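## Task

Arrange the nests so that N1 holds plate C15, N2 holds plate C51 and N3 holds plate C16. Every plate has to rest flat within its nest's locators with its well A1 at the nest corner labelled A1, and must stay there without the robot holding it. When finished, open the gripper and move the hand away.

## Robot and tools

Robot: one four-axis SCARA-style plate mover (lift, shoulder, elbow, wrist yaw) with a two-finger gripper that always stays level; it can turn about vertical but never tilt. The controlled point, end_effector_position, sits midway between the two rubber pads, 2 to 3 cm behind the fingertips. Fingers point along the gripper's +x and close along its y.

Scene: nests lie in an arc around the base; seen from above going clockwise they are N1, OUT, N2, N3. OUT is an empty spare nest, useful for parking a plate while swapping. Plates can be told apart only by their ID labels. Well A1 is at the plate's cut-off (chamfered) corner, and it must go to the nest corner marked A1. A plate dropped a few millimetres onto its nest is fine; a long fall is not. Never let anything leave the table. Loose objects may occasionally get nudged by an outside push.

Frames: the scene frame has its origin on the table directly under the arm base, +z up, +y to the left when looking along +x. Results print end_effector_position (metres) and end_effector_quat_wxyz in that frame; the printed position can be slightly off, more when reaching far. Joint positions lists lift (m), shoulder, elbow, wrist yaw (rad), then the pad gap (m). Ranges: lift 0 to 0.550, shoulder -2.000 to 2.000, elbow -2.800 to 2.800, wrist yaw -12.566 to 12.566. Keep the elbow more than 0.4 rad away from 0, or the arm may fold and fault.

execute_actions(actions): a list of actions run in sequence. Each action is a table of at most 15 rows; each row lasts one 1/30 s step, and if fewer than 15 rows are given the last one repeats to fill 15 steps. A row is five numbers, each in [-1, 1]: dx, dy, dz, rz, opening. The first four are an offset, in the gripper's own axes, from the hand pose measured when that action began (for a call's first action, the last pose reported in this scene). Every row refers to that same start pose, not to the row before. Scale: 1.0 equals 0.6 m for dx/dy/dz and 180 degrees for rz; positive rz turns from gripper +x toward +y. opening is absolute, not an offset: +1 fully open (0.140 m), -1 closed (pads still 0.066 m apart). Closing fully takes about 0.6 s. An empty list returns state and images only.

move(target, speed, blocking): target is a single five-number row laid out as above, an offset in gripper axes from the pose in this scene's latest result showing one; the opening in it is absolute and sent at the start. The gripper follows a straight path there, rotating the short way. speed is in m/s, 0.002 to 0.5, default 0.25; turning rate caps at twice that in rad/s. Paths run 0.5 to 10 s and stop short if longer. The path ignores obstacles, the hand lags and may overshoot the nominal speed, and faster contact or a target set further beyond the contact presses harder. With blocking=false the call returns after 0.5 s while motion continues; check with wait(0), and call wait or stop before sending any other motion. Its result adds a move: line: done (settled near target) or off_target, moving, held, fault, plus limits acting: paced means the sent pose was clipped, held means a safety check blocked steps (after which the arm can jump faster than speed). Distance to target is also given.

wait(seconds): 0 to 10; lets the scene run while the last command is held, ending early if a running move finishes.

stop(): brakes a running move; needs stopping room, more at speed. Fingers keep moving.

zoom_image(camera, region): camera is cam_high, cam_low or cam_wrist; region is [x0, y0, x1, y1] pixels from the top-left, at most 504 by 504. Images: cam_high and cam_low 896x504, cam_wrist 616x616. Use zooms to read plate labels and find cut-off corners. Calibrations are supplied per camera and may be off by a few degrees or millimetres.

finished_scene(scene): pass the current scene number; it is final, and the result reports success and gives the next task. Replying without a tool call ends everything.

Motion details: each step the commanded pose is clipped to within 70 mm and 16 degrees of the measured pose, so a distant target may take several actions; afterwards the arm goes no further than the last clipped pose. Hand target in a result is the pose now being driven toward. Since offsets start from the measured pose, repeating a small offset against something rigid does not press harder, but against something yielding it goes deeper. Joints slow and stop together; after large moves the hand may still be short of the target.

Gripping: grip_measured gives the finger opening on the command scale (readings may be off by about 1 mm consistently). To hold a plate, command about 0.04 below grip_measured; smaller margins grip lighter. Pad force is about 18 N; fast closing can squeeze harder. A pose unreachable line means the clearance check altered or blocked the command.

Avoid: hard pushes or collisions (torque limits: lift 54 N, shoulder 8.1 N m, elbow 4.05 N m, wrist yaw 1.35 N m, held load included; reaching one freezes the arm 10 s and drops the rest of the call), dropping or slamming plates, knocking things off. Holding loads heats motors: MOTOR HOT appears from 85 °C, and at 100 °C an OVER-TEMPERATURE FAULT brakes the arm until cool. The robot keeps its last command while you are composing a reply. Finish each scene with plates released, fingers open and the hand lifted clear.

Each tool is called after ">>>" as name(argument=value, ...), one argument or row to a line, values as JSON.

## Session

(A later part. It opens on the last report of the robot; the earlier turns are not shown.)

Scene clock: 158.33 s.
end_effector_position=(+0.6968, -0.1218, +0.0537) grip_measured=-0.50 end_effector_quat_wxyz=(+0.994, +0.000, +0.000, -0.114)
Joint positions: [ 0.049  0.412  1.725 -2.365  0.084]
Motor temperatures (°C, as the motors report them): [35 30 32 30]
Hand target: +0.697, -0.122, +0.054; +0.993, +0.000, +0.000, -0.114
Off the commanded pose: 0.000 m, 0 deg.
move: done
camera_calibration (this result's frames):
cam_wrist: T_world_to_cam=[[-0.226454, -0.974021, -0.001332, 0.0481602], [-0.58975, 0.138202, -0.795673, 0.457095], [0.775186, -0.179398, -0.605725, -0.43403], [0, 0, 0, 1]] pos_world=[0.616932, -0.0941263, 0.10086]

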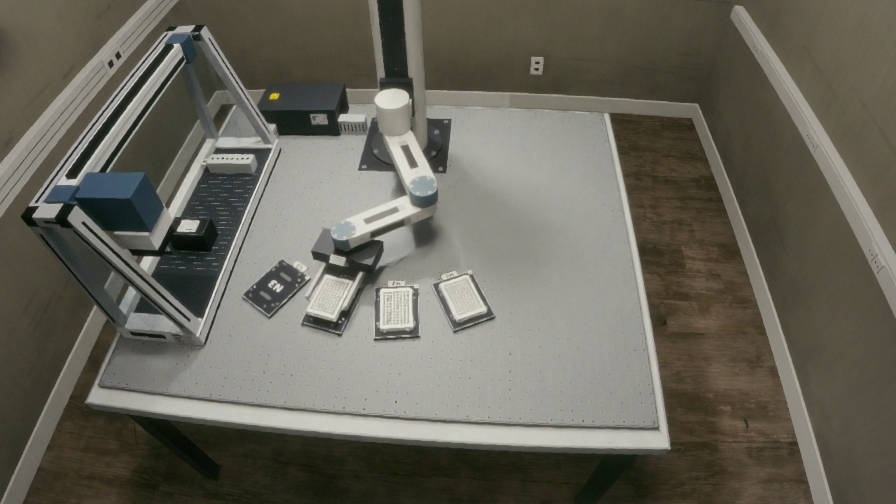

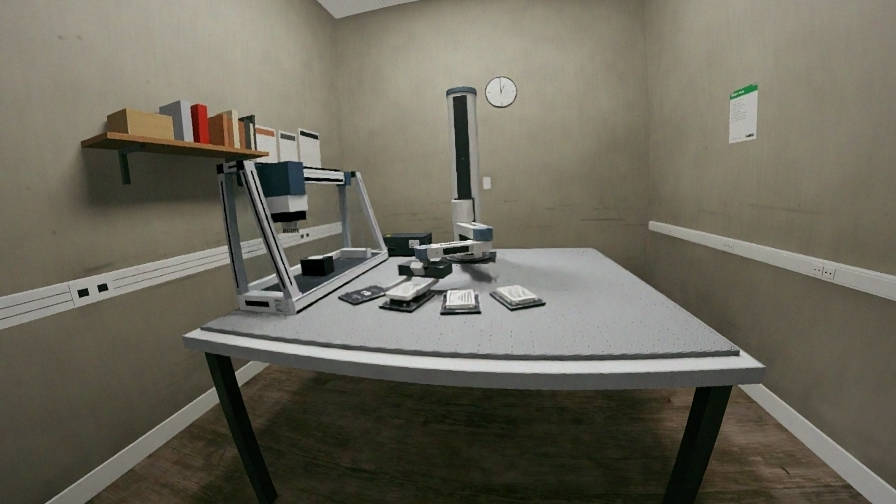

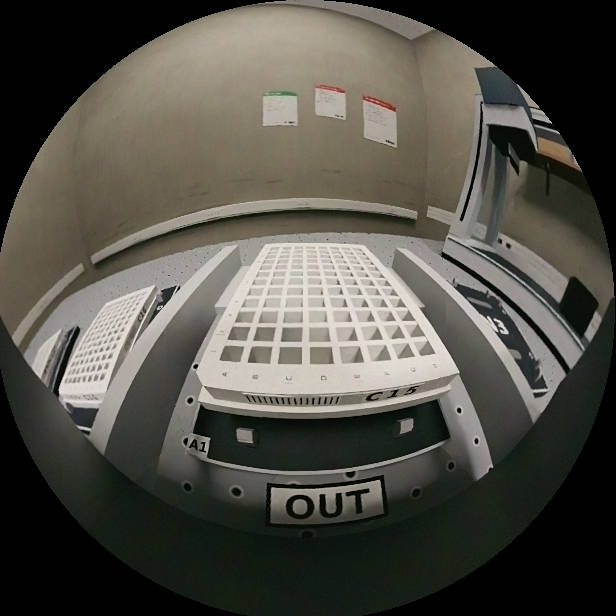

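>>> execute_actions(
  actions=[
    [[-0.00037,0.00107,-0.002,0.0013,-0.545],[-0.00037,0.00107,-0.005,0.0013,-0.545],[-0.00037,0.00107,-0.009,0.0013,-0.545],[-0.00037,0.00107,-0.013,0.0013,-0.545],[-0.00037,0.00107,-0.017,0.0013,-0.545],[-0.00037,0.00107,-0.0205,0.0013,-0.545],[-0.00037,0.00107,-0.0235,0.0013,-0.545],[-0.00037,0.00107,-0.026,0.0013,-0.545],[-0.00037,0.00107,-0.028,0.0013,-0.545],[-0.00037,0.00107,-0.030,0.0013,-0.545],[-0.00037,0.00107,-0.0315,0.0013,-0.545],[-0.00037,0.00107,-0.033,0.0013,-0.545],[-0.00037,0.00107,-0.034,0.0013,-0.545],[-0.00037,0.00107,-0.0348,0.0013,-0.545]],
  ],
)

Scene clock: 176.20 s.
end_effector_position=(+0.6967, -0.1212, +0.0328) grip_measured=-0.50 end_effector_quat_wxyz=(+0.994, +0.000, +0.000, -0.112)
Joint positions: [ 0.028  0.413  1.724 -2.361  0.084]
Motor temperatures (°C, as the motors report them): [35 30 32 30]
Hand target: +0.697, -0.121, +0.033; +0.994, +0.000, +0.000, -0.112
Off the commanded pose: 0.000 m, 0 deg.
camera_calibration (this result's frames):
cam_wrist: T_world_to_cam=[[-0.222576, -0.974914, -0.001332, 0.0459554], [-0.590295, 0.135854, -0.795673, 0.440427], [0.775894, -0.176312, -0.605725, -0.446649], [0, 0, 0, 1]] pos_world=[0.616763, -0.0937804, 0.0799505]

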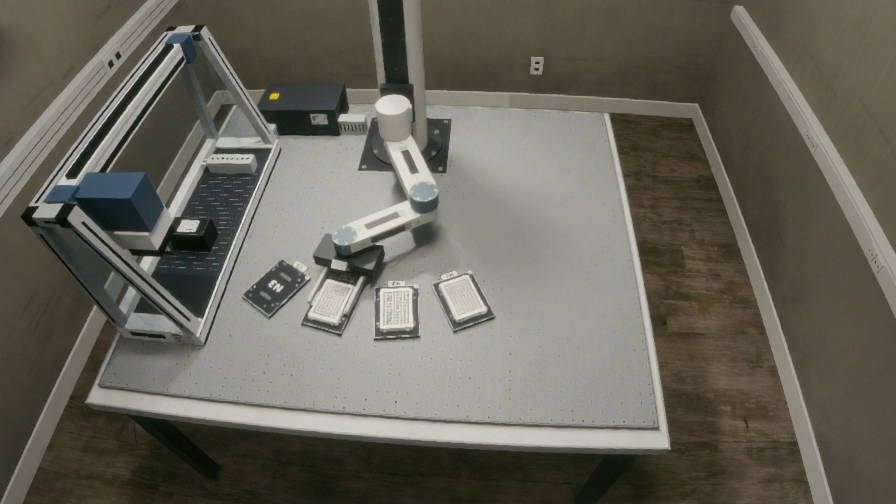

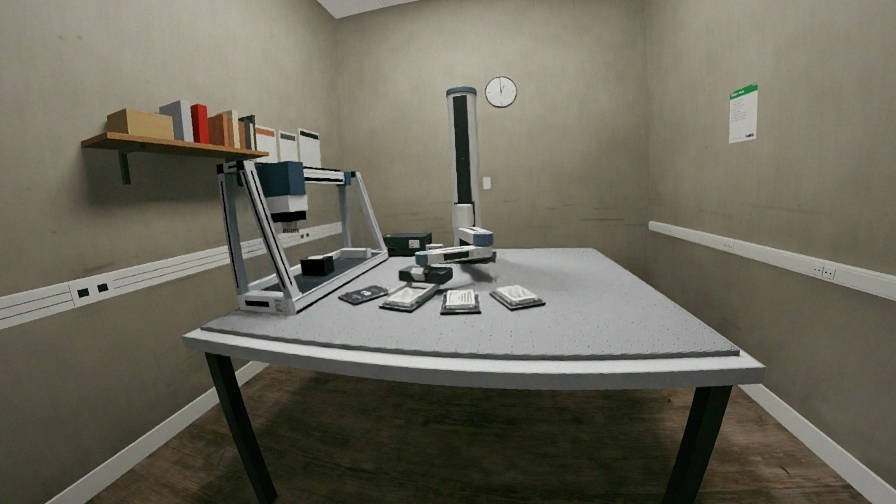

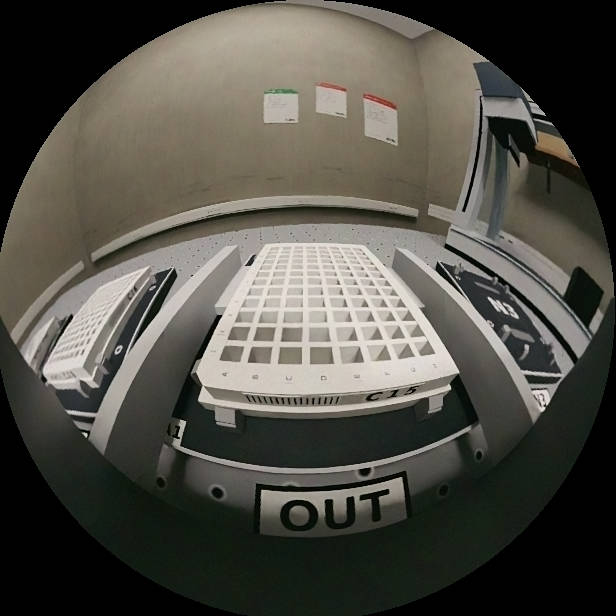

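>>> execute_actions(
  actions=[
    [[0,0,0,0,-0.46],[0,0,0,0,-0.40],[0,0,0,0,-0.32],[0,0,0,0,-0.25],[0,0,0,0,-0.25],[0,0,0.004,0,-0.25],[0,0,0.009,0,-0.25],[0,0,0.015,0,-0.25],[0,0,0.021,0,-0.25],[0,0,0.026,0,-0.25],[0,0,0.030,0,-0.25],[0,0,0.033,0,-0.25],[0,0,0.0348,0,-0.25]],
  ],
)

Scene clock: 184.03 s.
end_effector_position=(+0.6967, -0.1211, +0.0539) grip_measured=-0.25 end_effector_quat_wxyz=(+0.994, +0.000, +0.000, -0.112)
Joint positions: [ 0.049  0.413  1.724 -2.361  0.094]
Motor temperatures (°C, as the motors report them): [35 30 32 30]
Hand target: +0.697, -0.121, +0.054; +0.994, +0.000, +0.000, -0.112
Off the commanded pose: 0.000 m, 0 deg.
camera_calibration (this result's frames):
cam_wrist: T_world_to_cam=[[-0.222544, -0.974922, -0.001332, 0.0459697], [-0.5903, 0.135834, -0.795673, 0.457232], [0.7759, -0.176286, -0.605725, -0.433863], [0, 0, 0, 1]] pos_world=[0.616768, -0.0937747, 0.101067]

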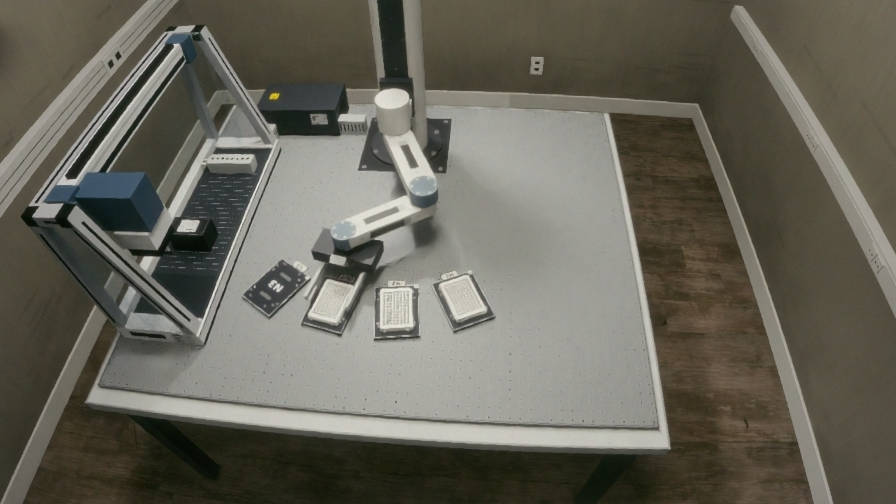

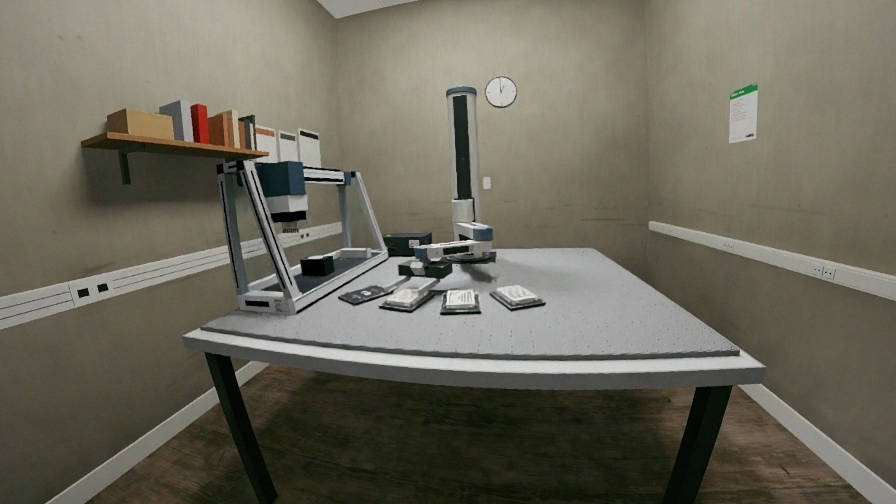

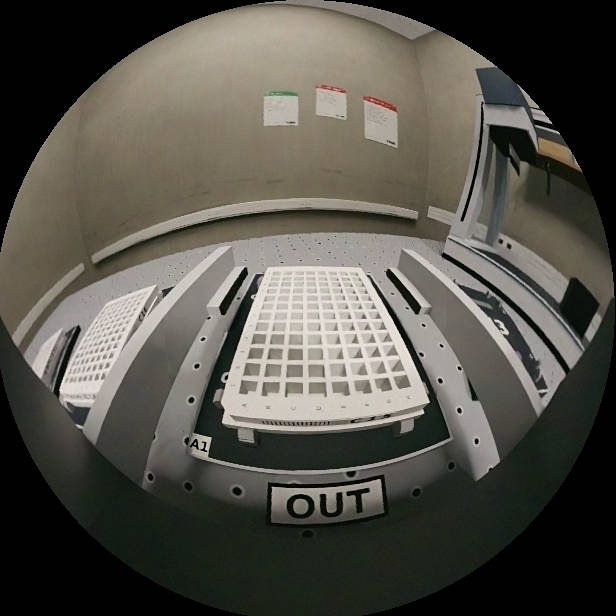

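>>> zoom_image(
  camera="cam_wrist",
  region=[175, 385, 295, 475],
)

>>> zoom_image(
  camera="cam_wrist",
  region=[350, 385, 470, 475],
)

>>> zoom_image(
  camera="cam_wrist",
  region=[220, 250, 420, 330],
)

Region (175, 385, 295, 475) of cam_wrist's 616x616 image, scaled by 4.200, with more detail than that image has; it fills the top 378 rows of this view, and the rest is white.

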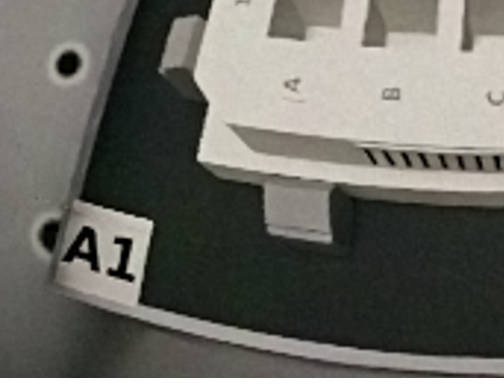

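Region (350, 385, 470, 475) of cam_wrist's 616x616 image, scaled by 4.200, with more detail than that image has; it fills the top 378 rows of this view, and the rest is white.

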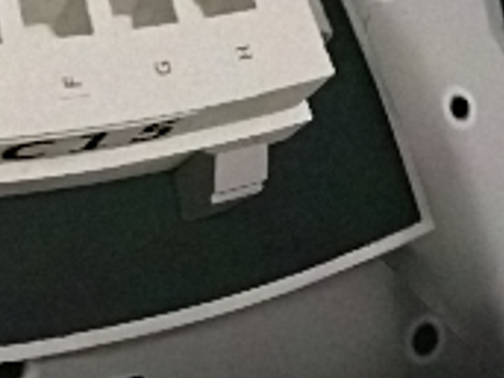

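Region (220, 250, 420, 330) of cam_wrist's 616x616 image, scaled by 2.520, with more detail than that image has; it fills the top 202 rows of this view, and the rest is white.

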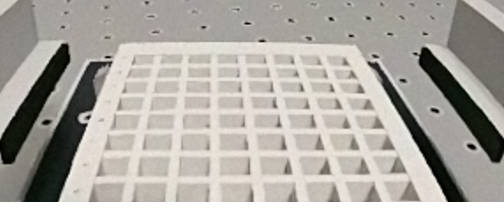

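>>> move(
  target=[-0.0482, 0.2918, -0.0003, 0.1103, -0.25],
  speed=0.45,
)

>>> zoom_image(
  camera="cam_wrist",
  region=[175, 385, 295, 475],
)

>>> zoom_image(
  camera="cam_wrist",
  region=[350, 385, 470, 475],
)

>>> zoom_image(
  camera="cam_wrist",
  region=[220, 250, 420, 330],
)

>>> zoom_image(
  camera="cam_wrist",
  region=[0, 240, 200, 440],
)

Scene clock: 196.97 s.
end_effector_position=(+0.7073, +0.0562, +0.0537) grip_measured=-0.25 end_effector_quat_wxyz=(+0.998, +0.000, +0.000, +0.062)
Joint positions: [ 0.049  0.742  1.722 -2.341  0.094]
Motor temperatures (°C, as the motors report them): [35 30 32 30]
Hand target: +0.707, +0.056, +0.054; +0.998, +0.000, +0.000, +0.061
Off the commanded pose: 0.000 m, 0 deg.
move: done
camera_calibration (this result's frames):
cam_wrist: T_world_to_cam=[[0.122482, -0.99247, -0.001332, -0.0217963], [-0.601295, -0.0731386, -0.795673, 0.458778], [0.789584, 0.0982564, -0.605725, -0.436075], [0, 0, 0, 1]] pos_world=[0.622848, 0.0547694, 0.100866]

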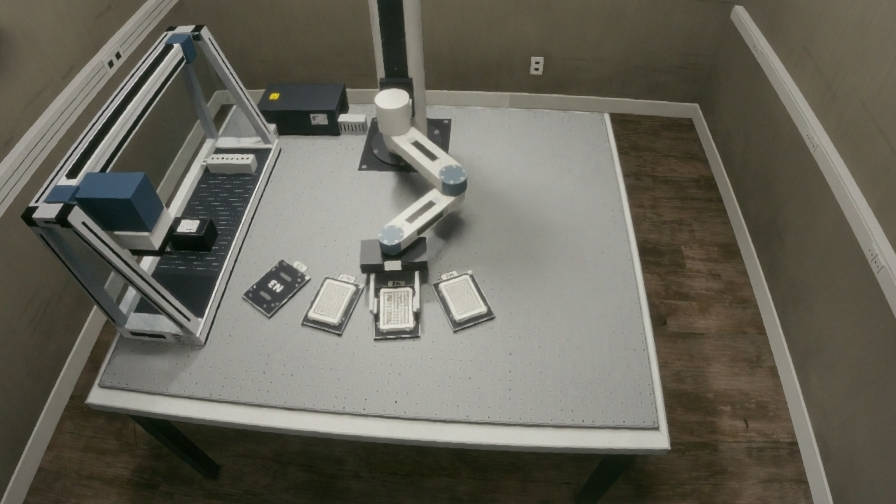

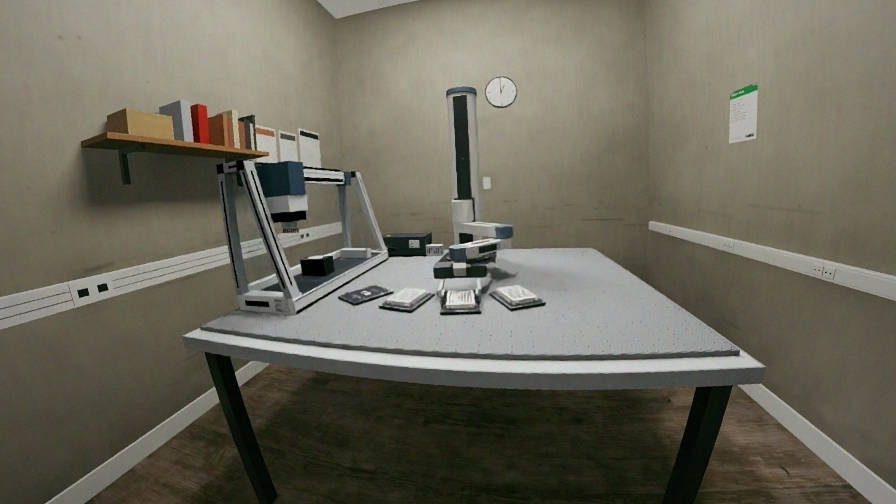

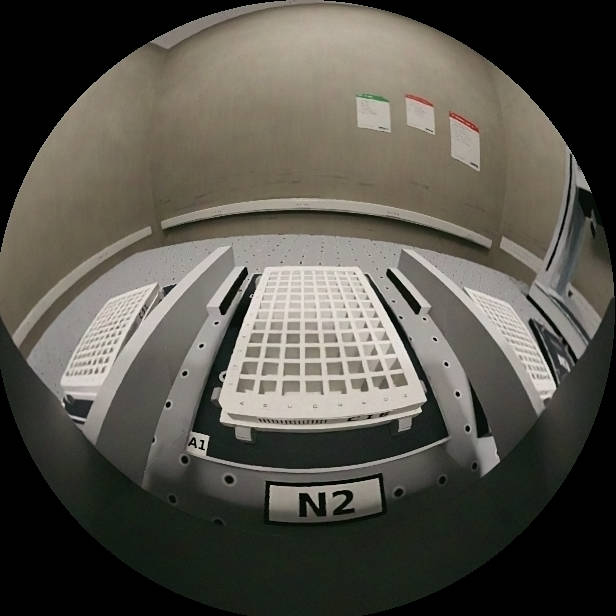

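Region (175, 385, 295, 475) of cam_wrist's 616x616 image, scaled by 4.200, with more detail than that image has; it fills the top 378 rows of this view, and the rest is white.

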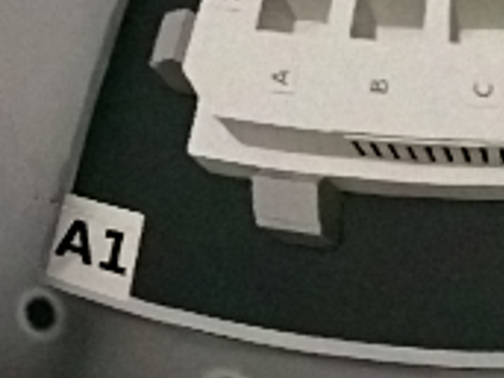

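Region (350, 385, 470, 475) of cam_wrist's 616x616 image, scaled by 4.200, with more detail than that image has; it fills the top 378 rows of this view, and the rest is white.

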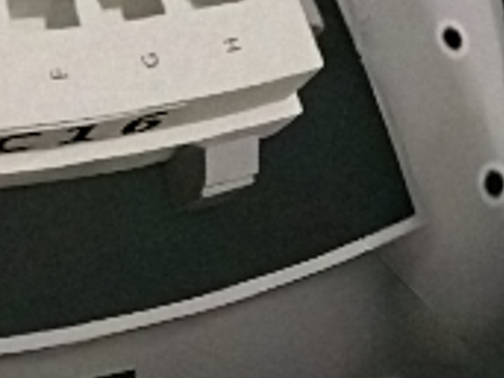

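Region (220, 250, 420, 330) of cam_wrist's 616x616 image, scaled by 2.520, with more detail than that image has; it fills the top 202 rows of this view, and the rest is white.

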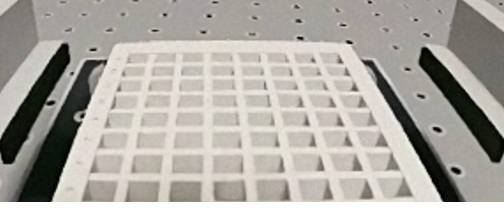

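Region (0, 240, 200, 440) of cam_wrist's 616x616 image, scaled by 2.520, with more detail than that image has.

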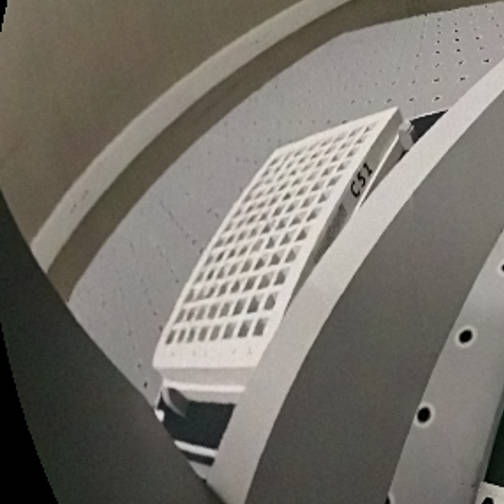

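>>> execute_actions(
  actions=[
    [[0.0015,0.0028,-0.003,0.0026,-0.25],[0.0015,0.0028,-0.007,0.0026,-0.25],[0.0015,0.0028,-0.012,0.0026,-0.25],[0.0015,0.0028,-0.017,0.0026,-0.25],[0.0015,0.0028,-0.022,0.0026,-0.25],[0.0015,0.0028,-0.027,0.0026,-0.25],[0.0015,0.0028,-0.031,0.0026,-0.25],[0.0015,0.0028,-0.034,0.0026,-0.25],[0.0015,0.0028,-0.0353,0.0026,-0.28],[0.0015,0.0028,-0.0353,0.0026,-0.32],[0.0015,0.0028,-0.0353,0.0026,-0.36],[0.0015,0.0028,-0.0353,0.0026,-0.39],[0.0015,0.0028,-0.0353,0.0026,-0.42],[0.0015,0.0028,-0.0353,0.0026,-0.44]],
  ],
)

>>> zoom_image(
  camera="cam_wrist",
  region=[170, 230, 470, 450],
)

Scene clock: 220.63 s.
end_effector_position=(+0.7080, +0.0581, +0.0325) grip_measured=-0.44 end_effector_quat_wxyz=(+0.998, +0.000, +0.000, +0.066)
Joint positions: [ 0.027  0.742  1.728 -2.338  0.087]
Motor temperatures (°C, as the motors report them): [35 30 32 30]
Hand target: +0.708, +0.058, +0.032; +0.998, +0.000, +0.000, +0.066
Off the commanded pose: 0.000 m, 0 deg.
camera_calibration (this result's frames):
cam_wrist: T_world_to_cam=[[0.130626, -0.991431, -0.001332, -0.0259098], [-0.600674, -0.0780726, -0.795673, 0.442283], [0.788751, 0.104735, -0.605725, -0.449425], [0, 0, 0, 1]] pos_world=[0.623536, 0.0559132, 0.0796504]

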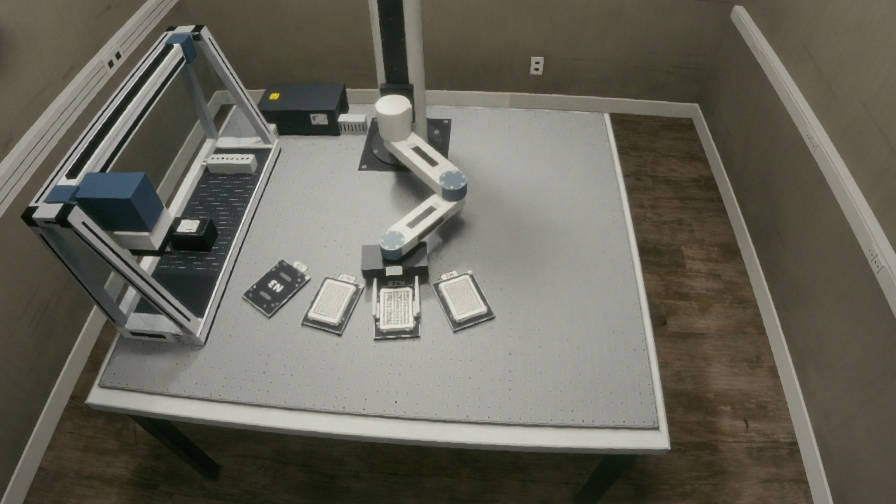

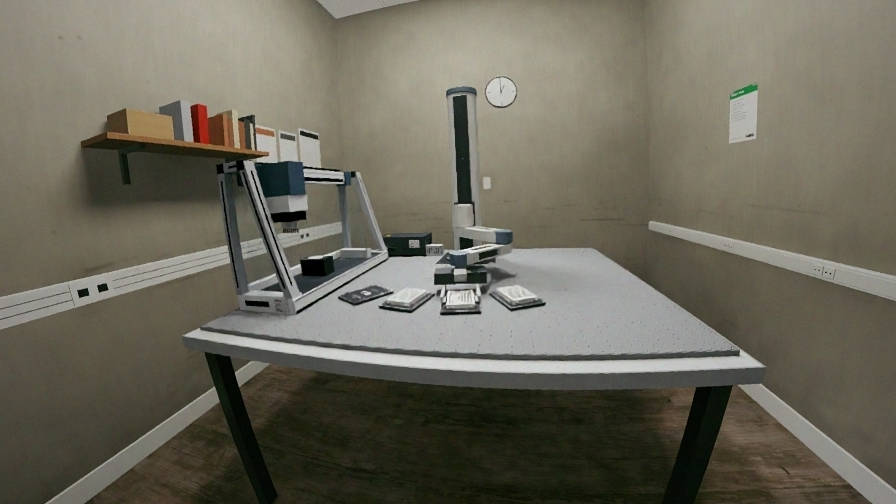

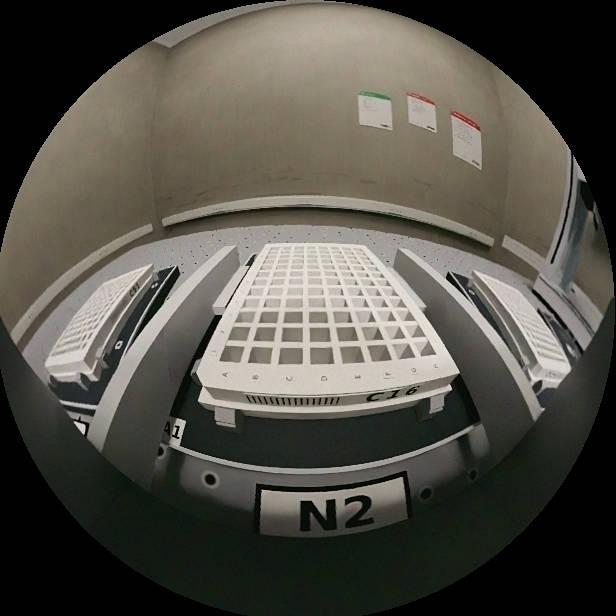

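Region (170, 230, 470, 450) of cam_wrist's 616x616 image, scaled by 1.680, with more detail than that image has; it fills the top 370 rows of this view, and the rest is white.

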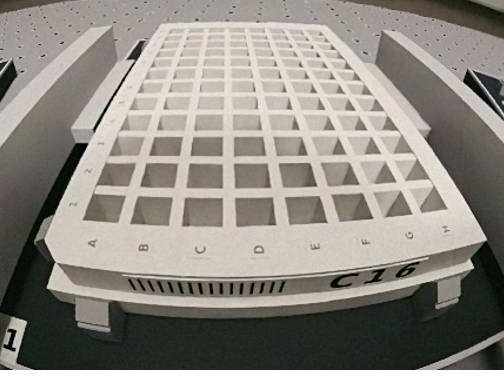

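>>> execute_actions(
  actions=[
    [[0,0,0,0,-0.46],[0,0,0,0,-0.475],[0,0,0,0,-0.49],[0,0,0,0,-0.505],[0,0,0,0,-0.52],[0,0,0,0,-0.535],[0,0,0,0,-0.545],[0,0,0,0,-0.545],[0,0,0.002,0,-0.545],[0,0,0.006,0,-0.545],[0,0,0.012,0,-0.545],[0,0,0.019,0,-0.545],[0,0,0.026,0,-0.545],[0,0,0.031,0,-0.545],[0,0,0.0353,0,-0.545]],
  ],
)

>>> wait(
  seconds=0,
)

Scene clock: 227.90 s.
end_effector_position=(+0.7080, +0.0581, +0.0483) grip_measured=-0.50 end_effector_quat_wxyz=(+0.998, +0.000, +0.000, +0.066)
Joint positions: [ 0.043  0.742  1.728 -2.338  0.084]
Motor temperatures (°C, as the motors report them): [35 30 32 30]
Hand target: +0.708, +0.058, +0.054; +0.998, +0.000, +0.000, +0.066
Off the commanded pose: 0.005 m, 0 deg.
camera_calibration (this result's frames):
cam_wrist: T_world_to_cam=[[0.13067, -0.991425, -0.001332, -0.0259042], [-0.60067, -0.0780995, -0.795673, 0.454914], [0.788746, 0.104771, -0.605725, -0.439814], [0, 0, 0, 1]] pos_world=[0.62354, 0.0559261, 0.0955222]

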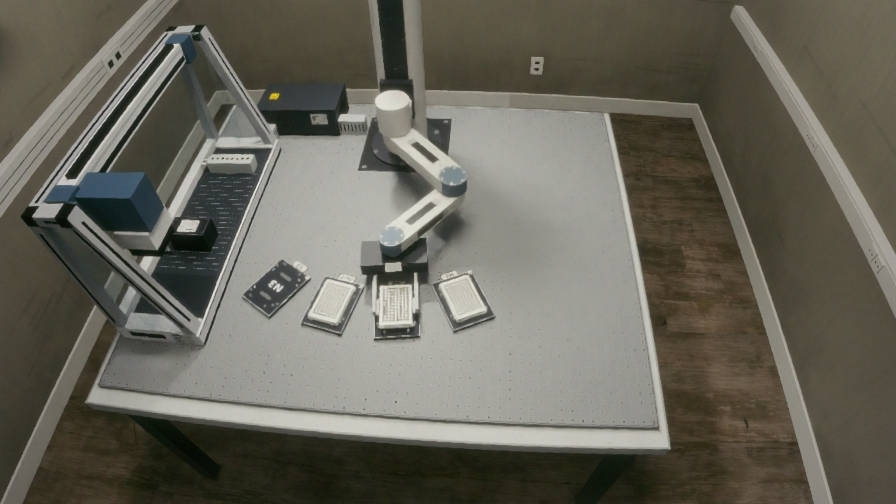

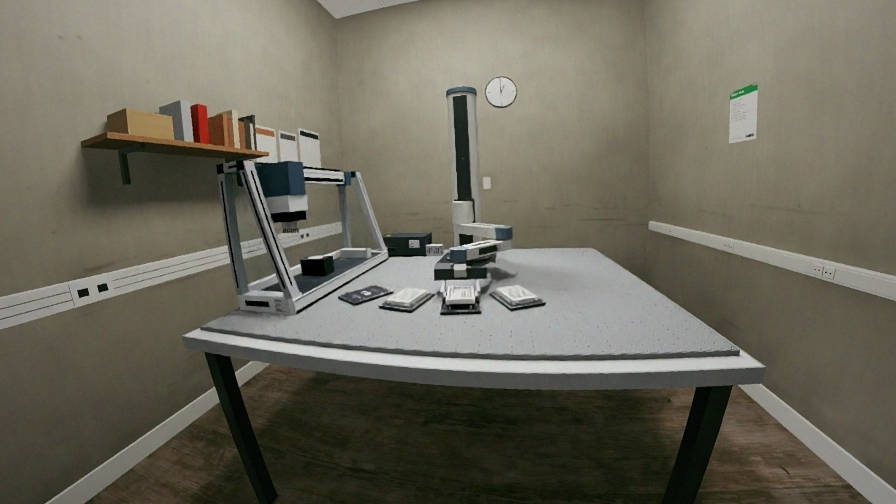

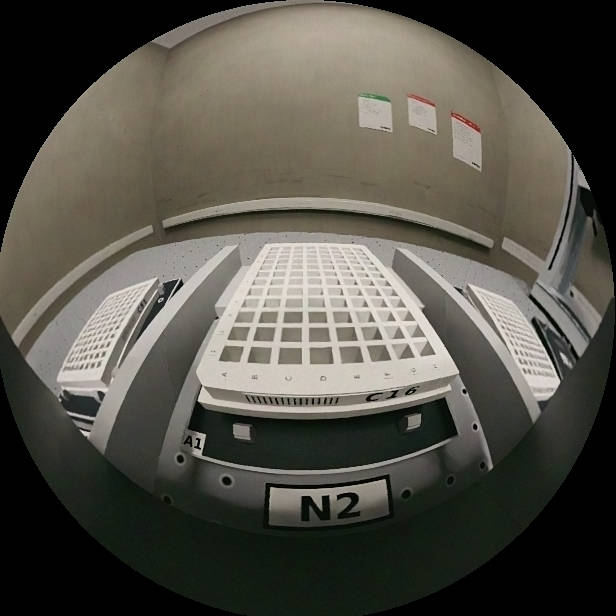

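Scene clock: 227.90 s.
end_effector_position=(+0.7080, +0.0581, +0.0483) grip_measured=-0.50 end_effector_quat_wxyz=(+0.998, +0.000, +0.000, +0.066)
Joint positions: [ 0.043  0.742  1.728 -2.338  0.084]
Motor temperatures (°C, as the motors report them): [35 30 32 30]
Hand target: +0.708, +0.058, +0.054; +0.998, +0.000, +0.000, +0.066
Off the commanded pose: 0.005 m, 0 deg.
camera_calibration (this result's frames):
cam_wrist: T_world_to_cam=[[0.13067, -0.991425, -0.001332, -0.0259042], [-0.60067, -0.0780995, -0.795673, 0.454914], [0.788746, 0.104771, -0.605725, -0.439814], [0, 0, 0, 1]] pos_world=[0.62354, 0.0559261, 0.0955222]

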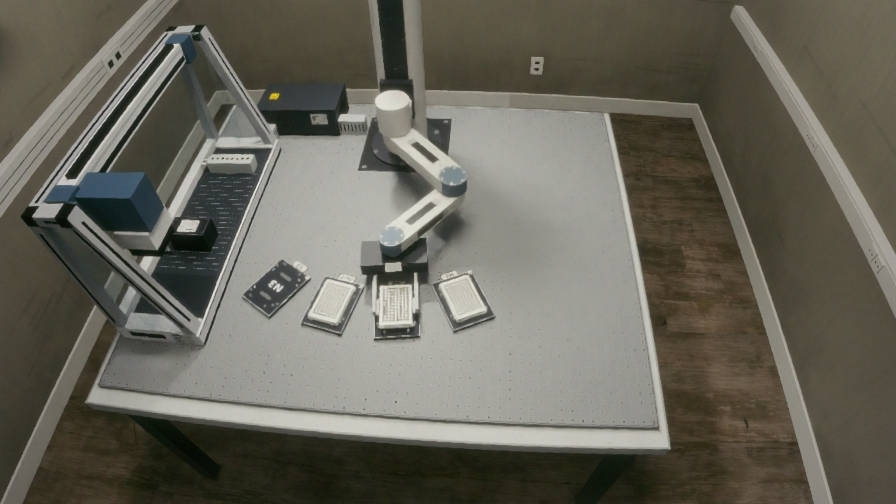

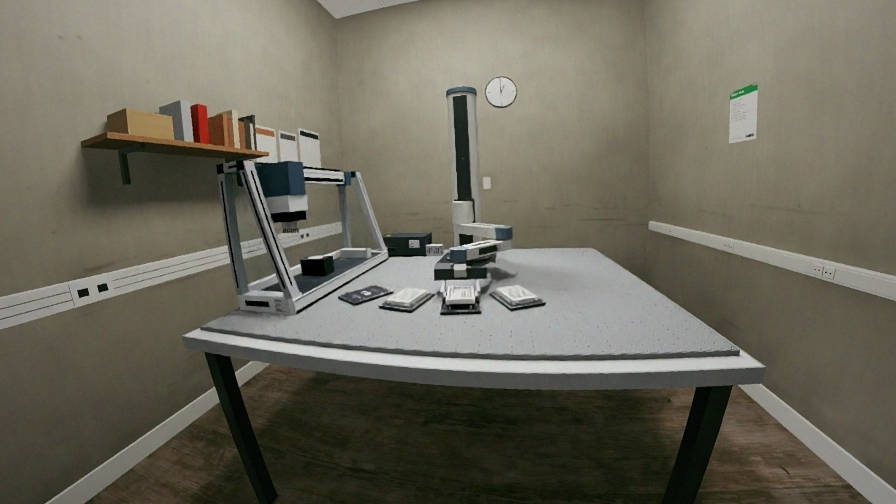

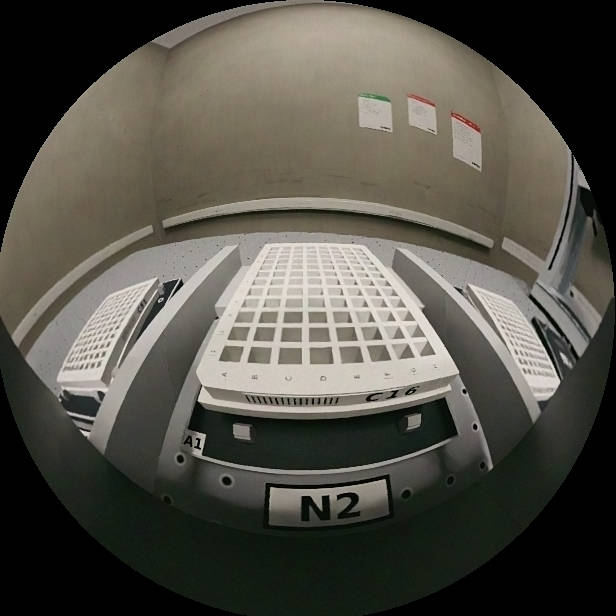

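>>> execute_actions(
  actions=[],
)

>>> zoom_image(
  camera="cam_wrist",
  region=[175, 385, 295, 475],
)

>>> zoom_image(
  camera="cam_wrist",
  region=[350, 385, 470, 475],
)

Scene clock: 231.47 s.
end_effector_position=(+0.7080, +0.0581, +0.0536) grip_measured=-0.50 end_effector_quat_wxyz=(+0.998, +0.000, +0.000, +0.066)
Joint positions: [ 0.049  0.742  1.728 -2.338  0.084]
Motor temperatures (°C, as the motors report them): [35 30 32 30]
Hand target: +0.708, +0.058, +0.054; +0.998, +0.000, +0.000, +0.066
Off the commanded pose: 0.000 m, 0 deg.
camera_calibration (this result's frames):
cam_wrist: T_world_to_cam=[[0.130671, -0.991425, -0.001332, -0.0258976], [-0.60067, -0.0781002, -0.795673, 0.459144], [0.788746, 0.104772, -0.605725, -0.436594], [0, 0, 0, 1]] pos_world=[0.62354, 0.0559264, 0.100838]

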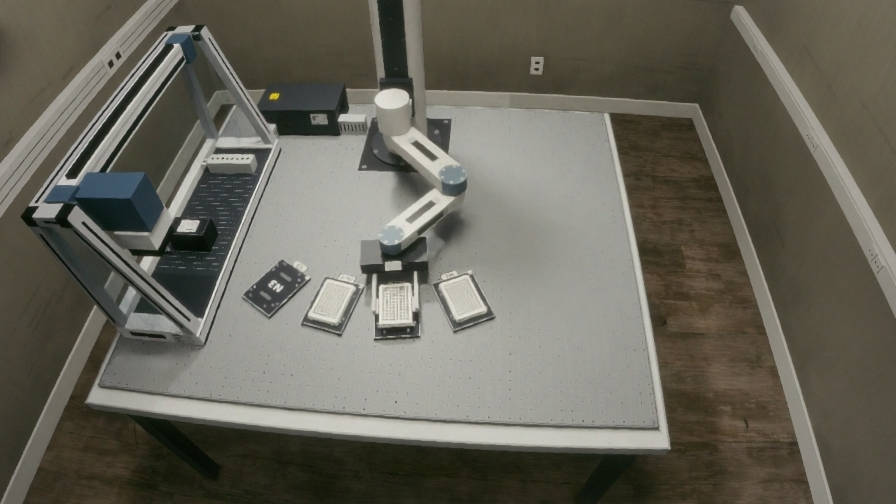

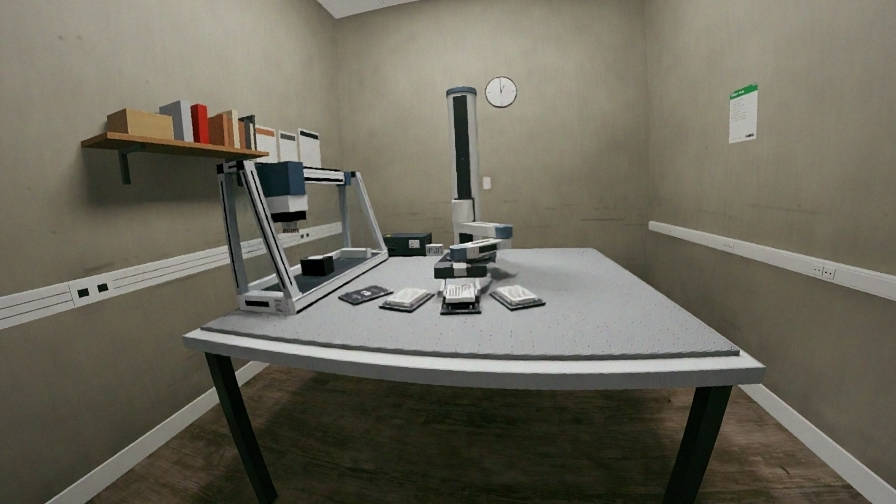

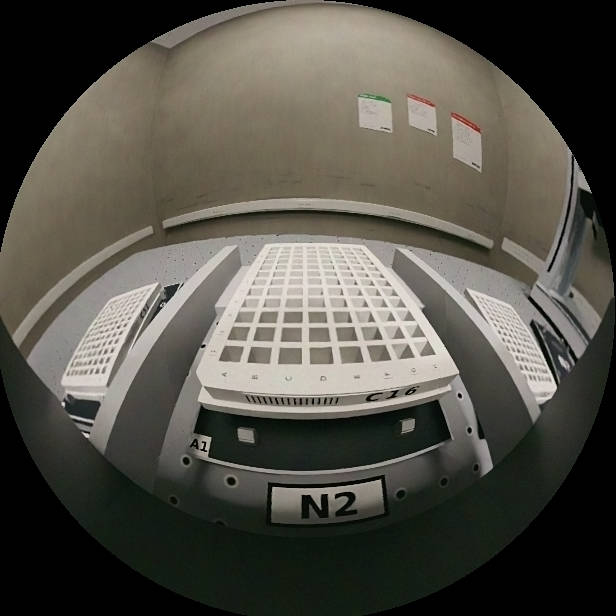

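Region (175, 385, 295, 475) of cam_wrist's 616x616 image, scaled by 4.200, with more detail than that image has; it fills the top 378 rows of this view, and the rest is white.

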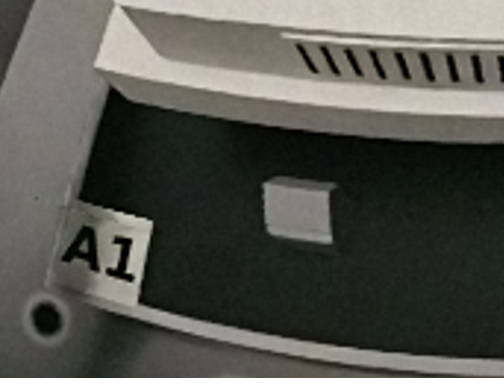

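Region (350, 385, 470, 475) of cam_wrist's 616x616 image, scaled by 4.200, with more detail than that image has; it fills the top 378 rows of this view, and the rest is white.

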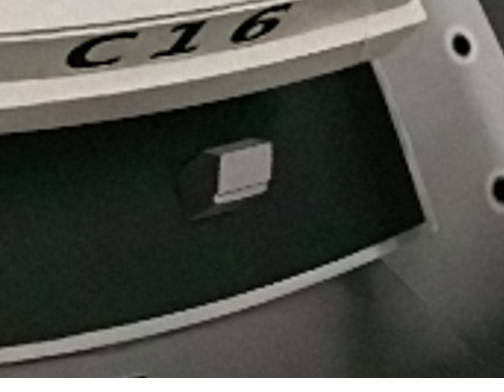

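>>> move(
  target=[-0.1734, -0.5761, 0.0002, -0.2202, -0.545],
  speed=0.45,
)

>>> zoom_image(
  camera="cam_wrist",
  region=[175, 385, 295, 475],
)

>>> zoom_image(
  camera="cam_wrist",
  region=[350, 385, 470, 475],
)

Scene clock: 247.97 s.
end_effector_position=(+0.6503, -0.2984, +0.0537) grip_measured=-0.50 end_effector_quat_wxyz=(+0.961, +0.000, +0.000, -0.276)
Joint positions: [ 0.049  0.012  1.884 -2.456  0.084]
Motor temperatures (°C, as the motors report them): [35 30 32 30]
Hand target: +0.650, -0.298, +0.054; +0.961, +0.000, +0.000, -0.276
Off the commanded pose: 0.000 m, 0 deg.
move: done
camera_calibration (this result's frames):
cam_wrist: T_world_to_cam=[[-0.53169, -0.846938, -0.001332, 0.102042], [-0.512449, 0.322956, -0.795673, 0.45898], [0.674316, -0.422369, -0.605725, -0.436522], [0, 0, 0, 1]] pos_world=[0.583812, -0.246181, 0.100921]

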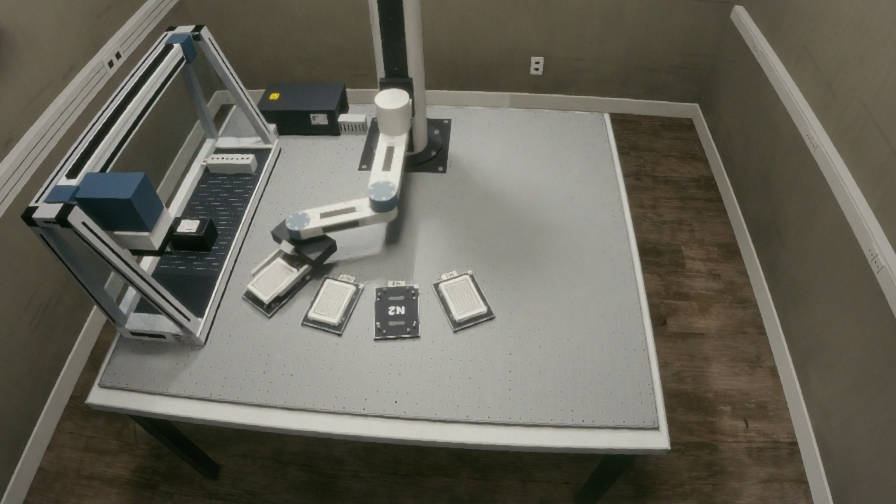

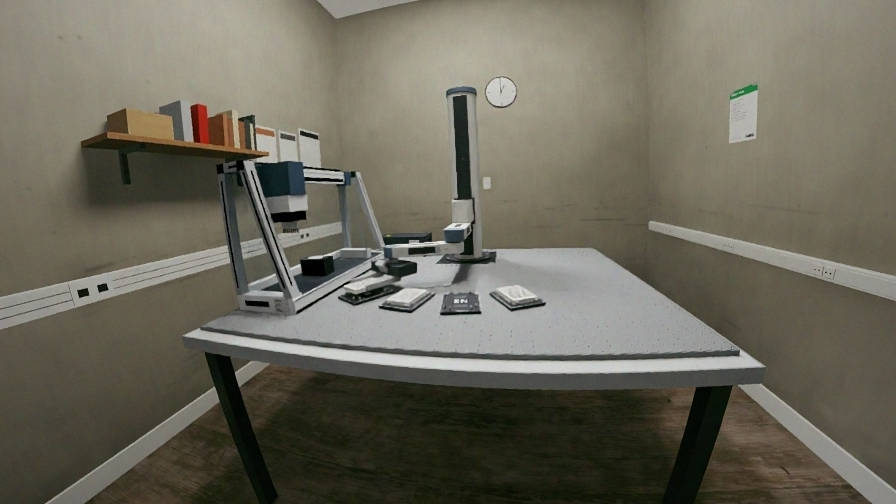

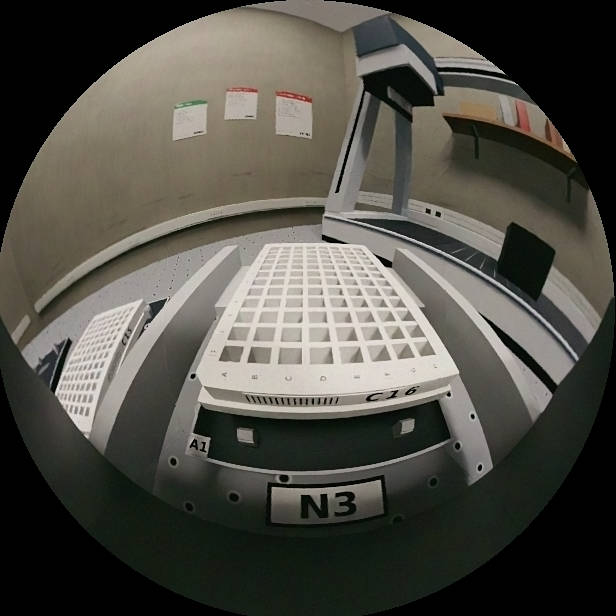

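Region (175, 385, 295, 475) of cam_wrist's 616x616 image, scaled by 4.200, with more detail than that image has; it fills the top 378 rows of this view, and the rest is white.

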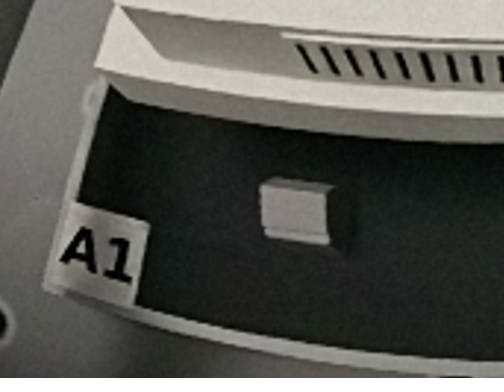

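Region (350, 385, 470, 475) of cam_wrist's 616x616 image, scaled by 4.200, with more detail than that image has; it fills the top 378 rows of this view, and the rest is white.

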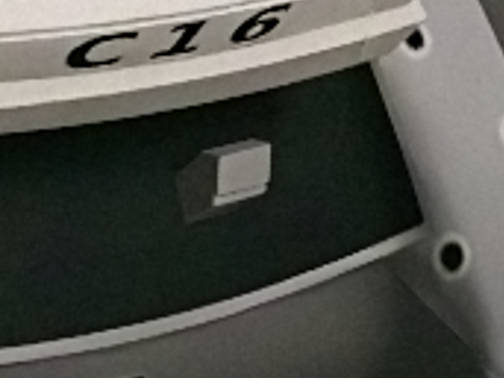

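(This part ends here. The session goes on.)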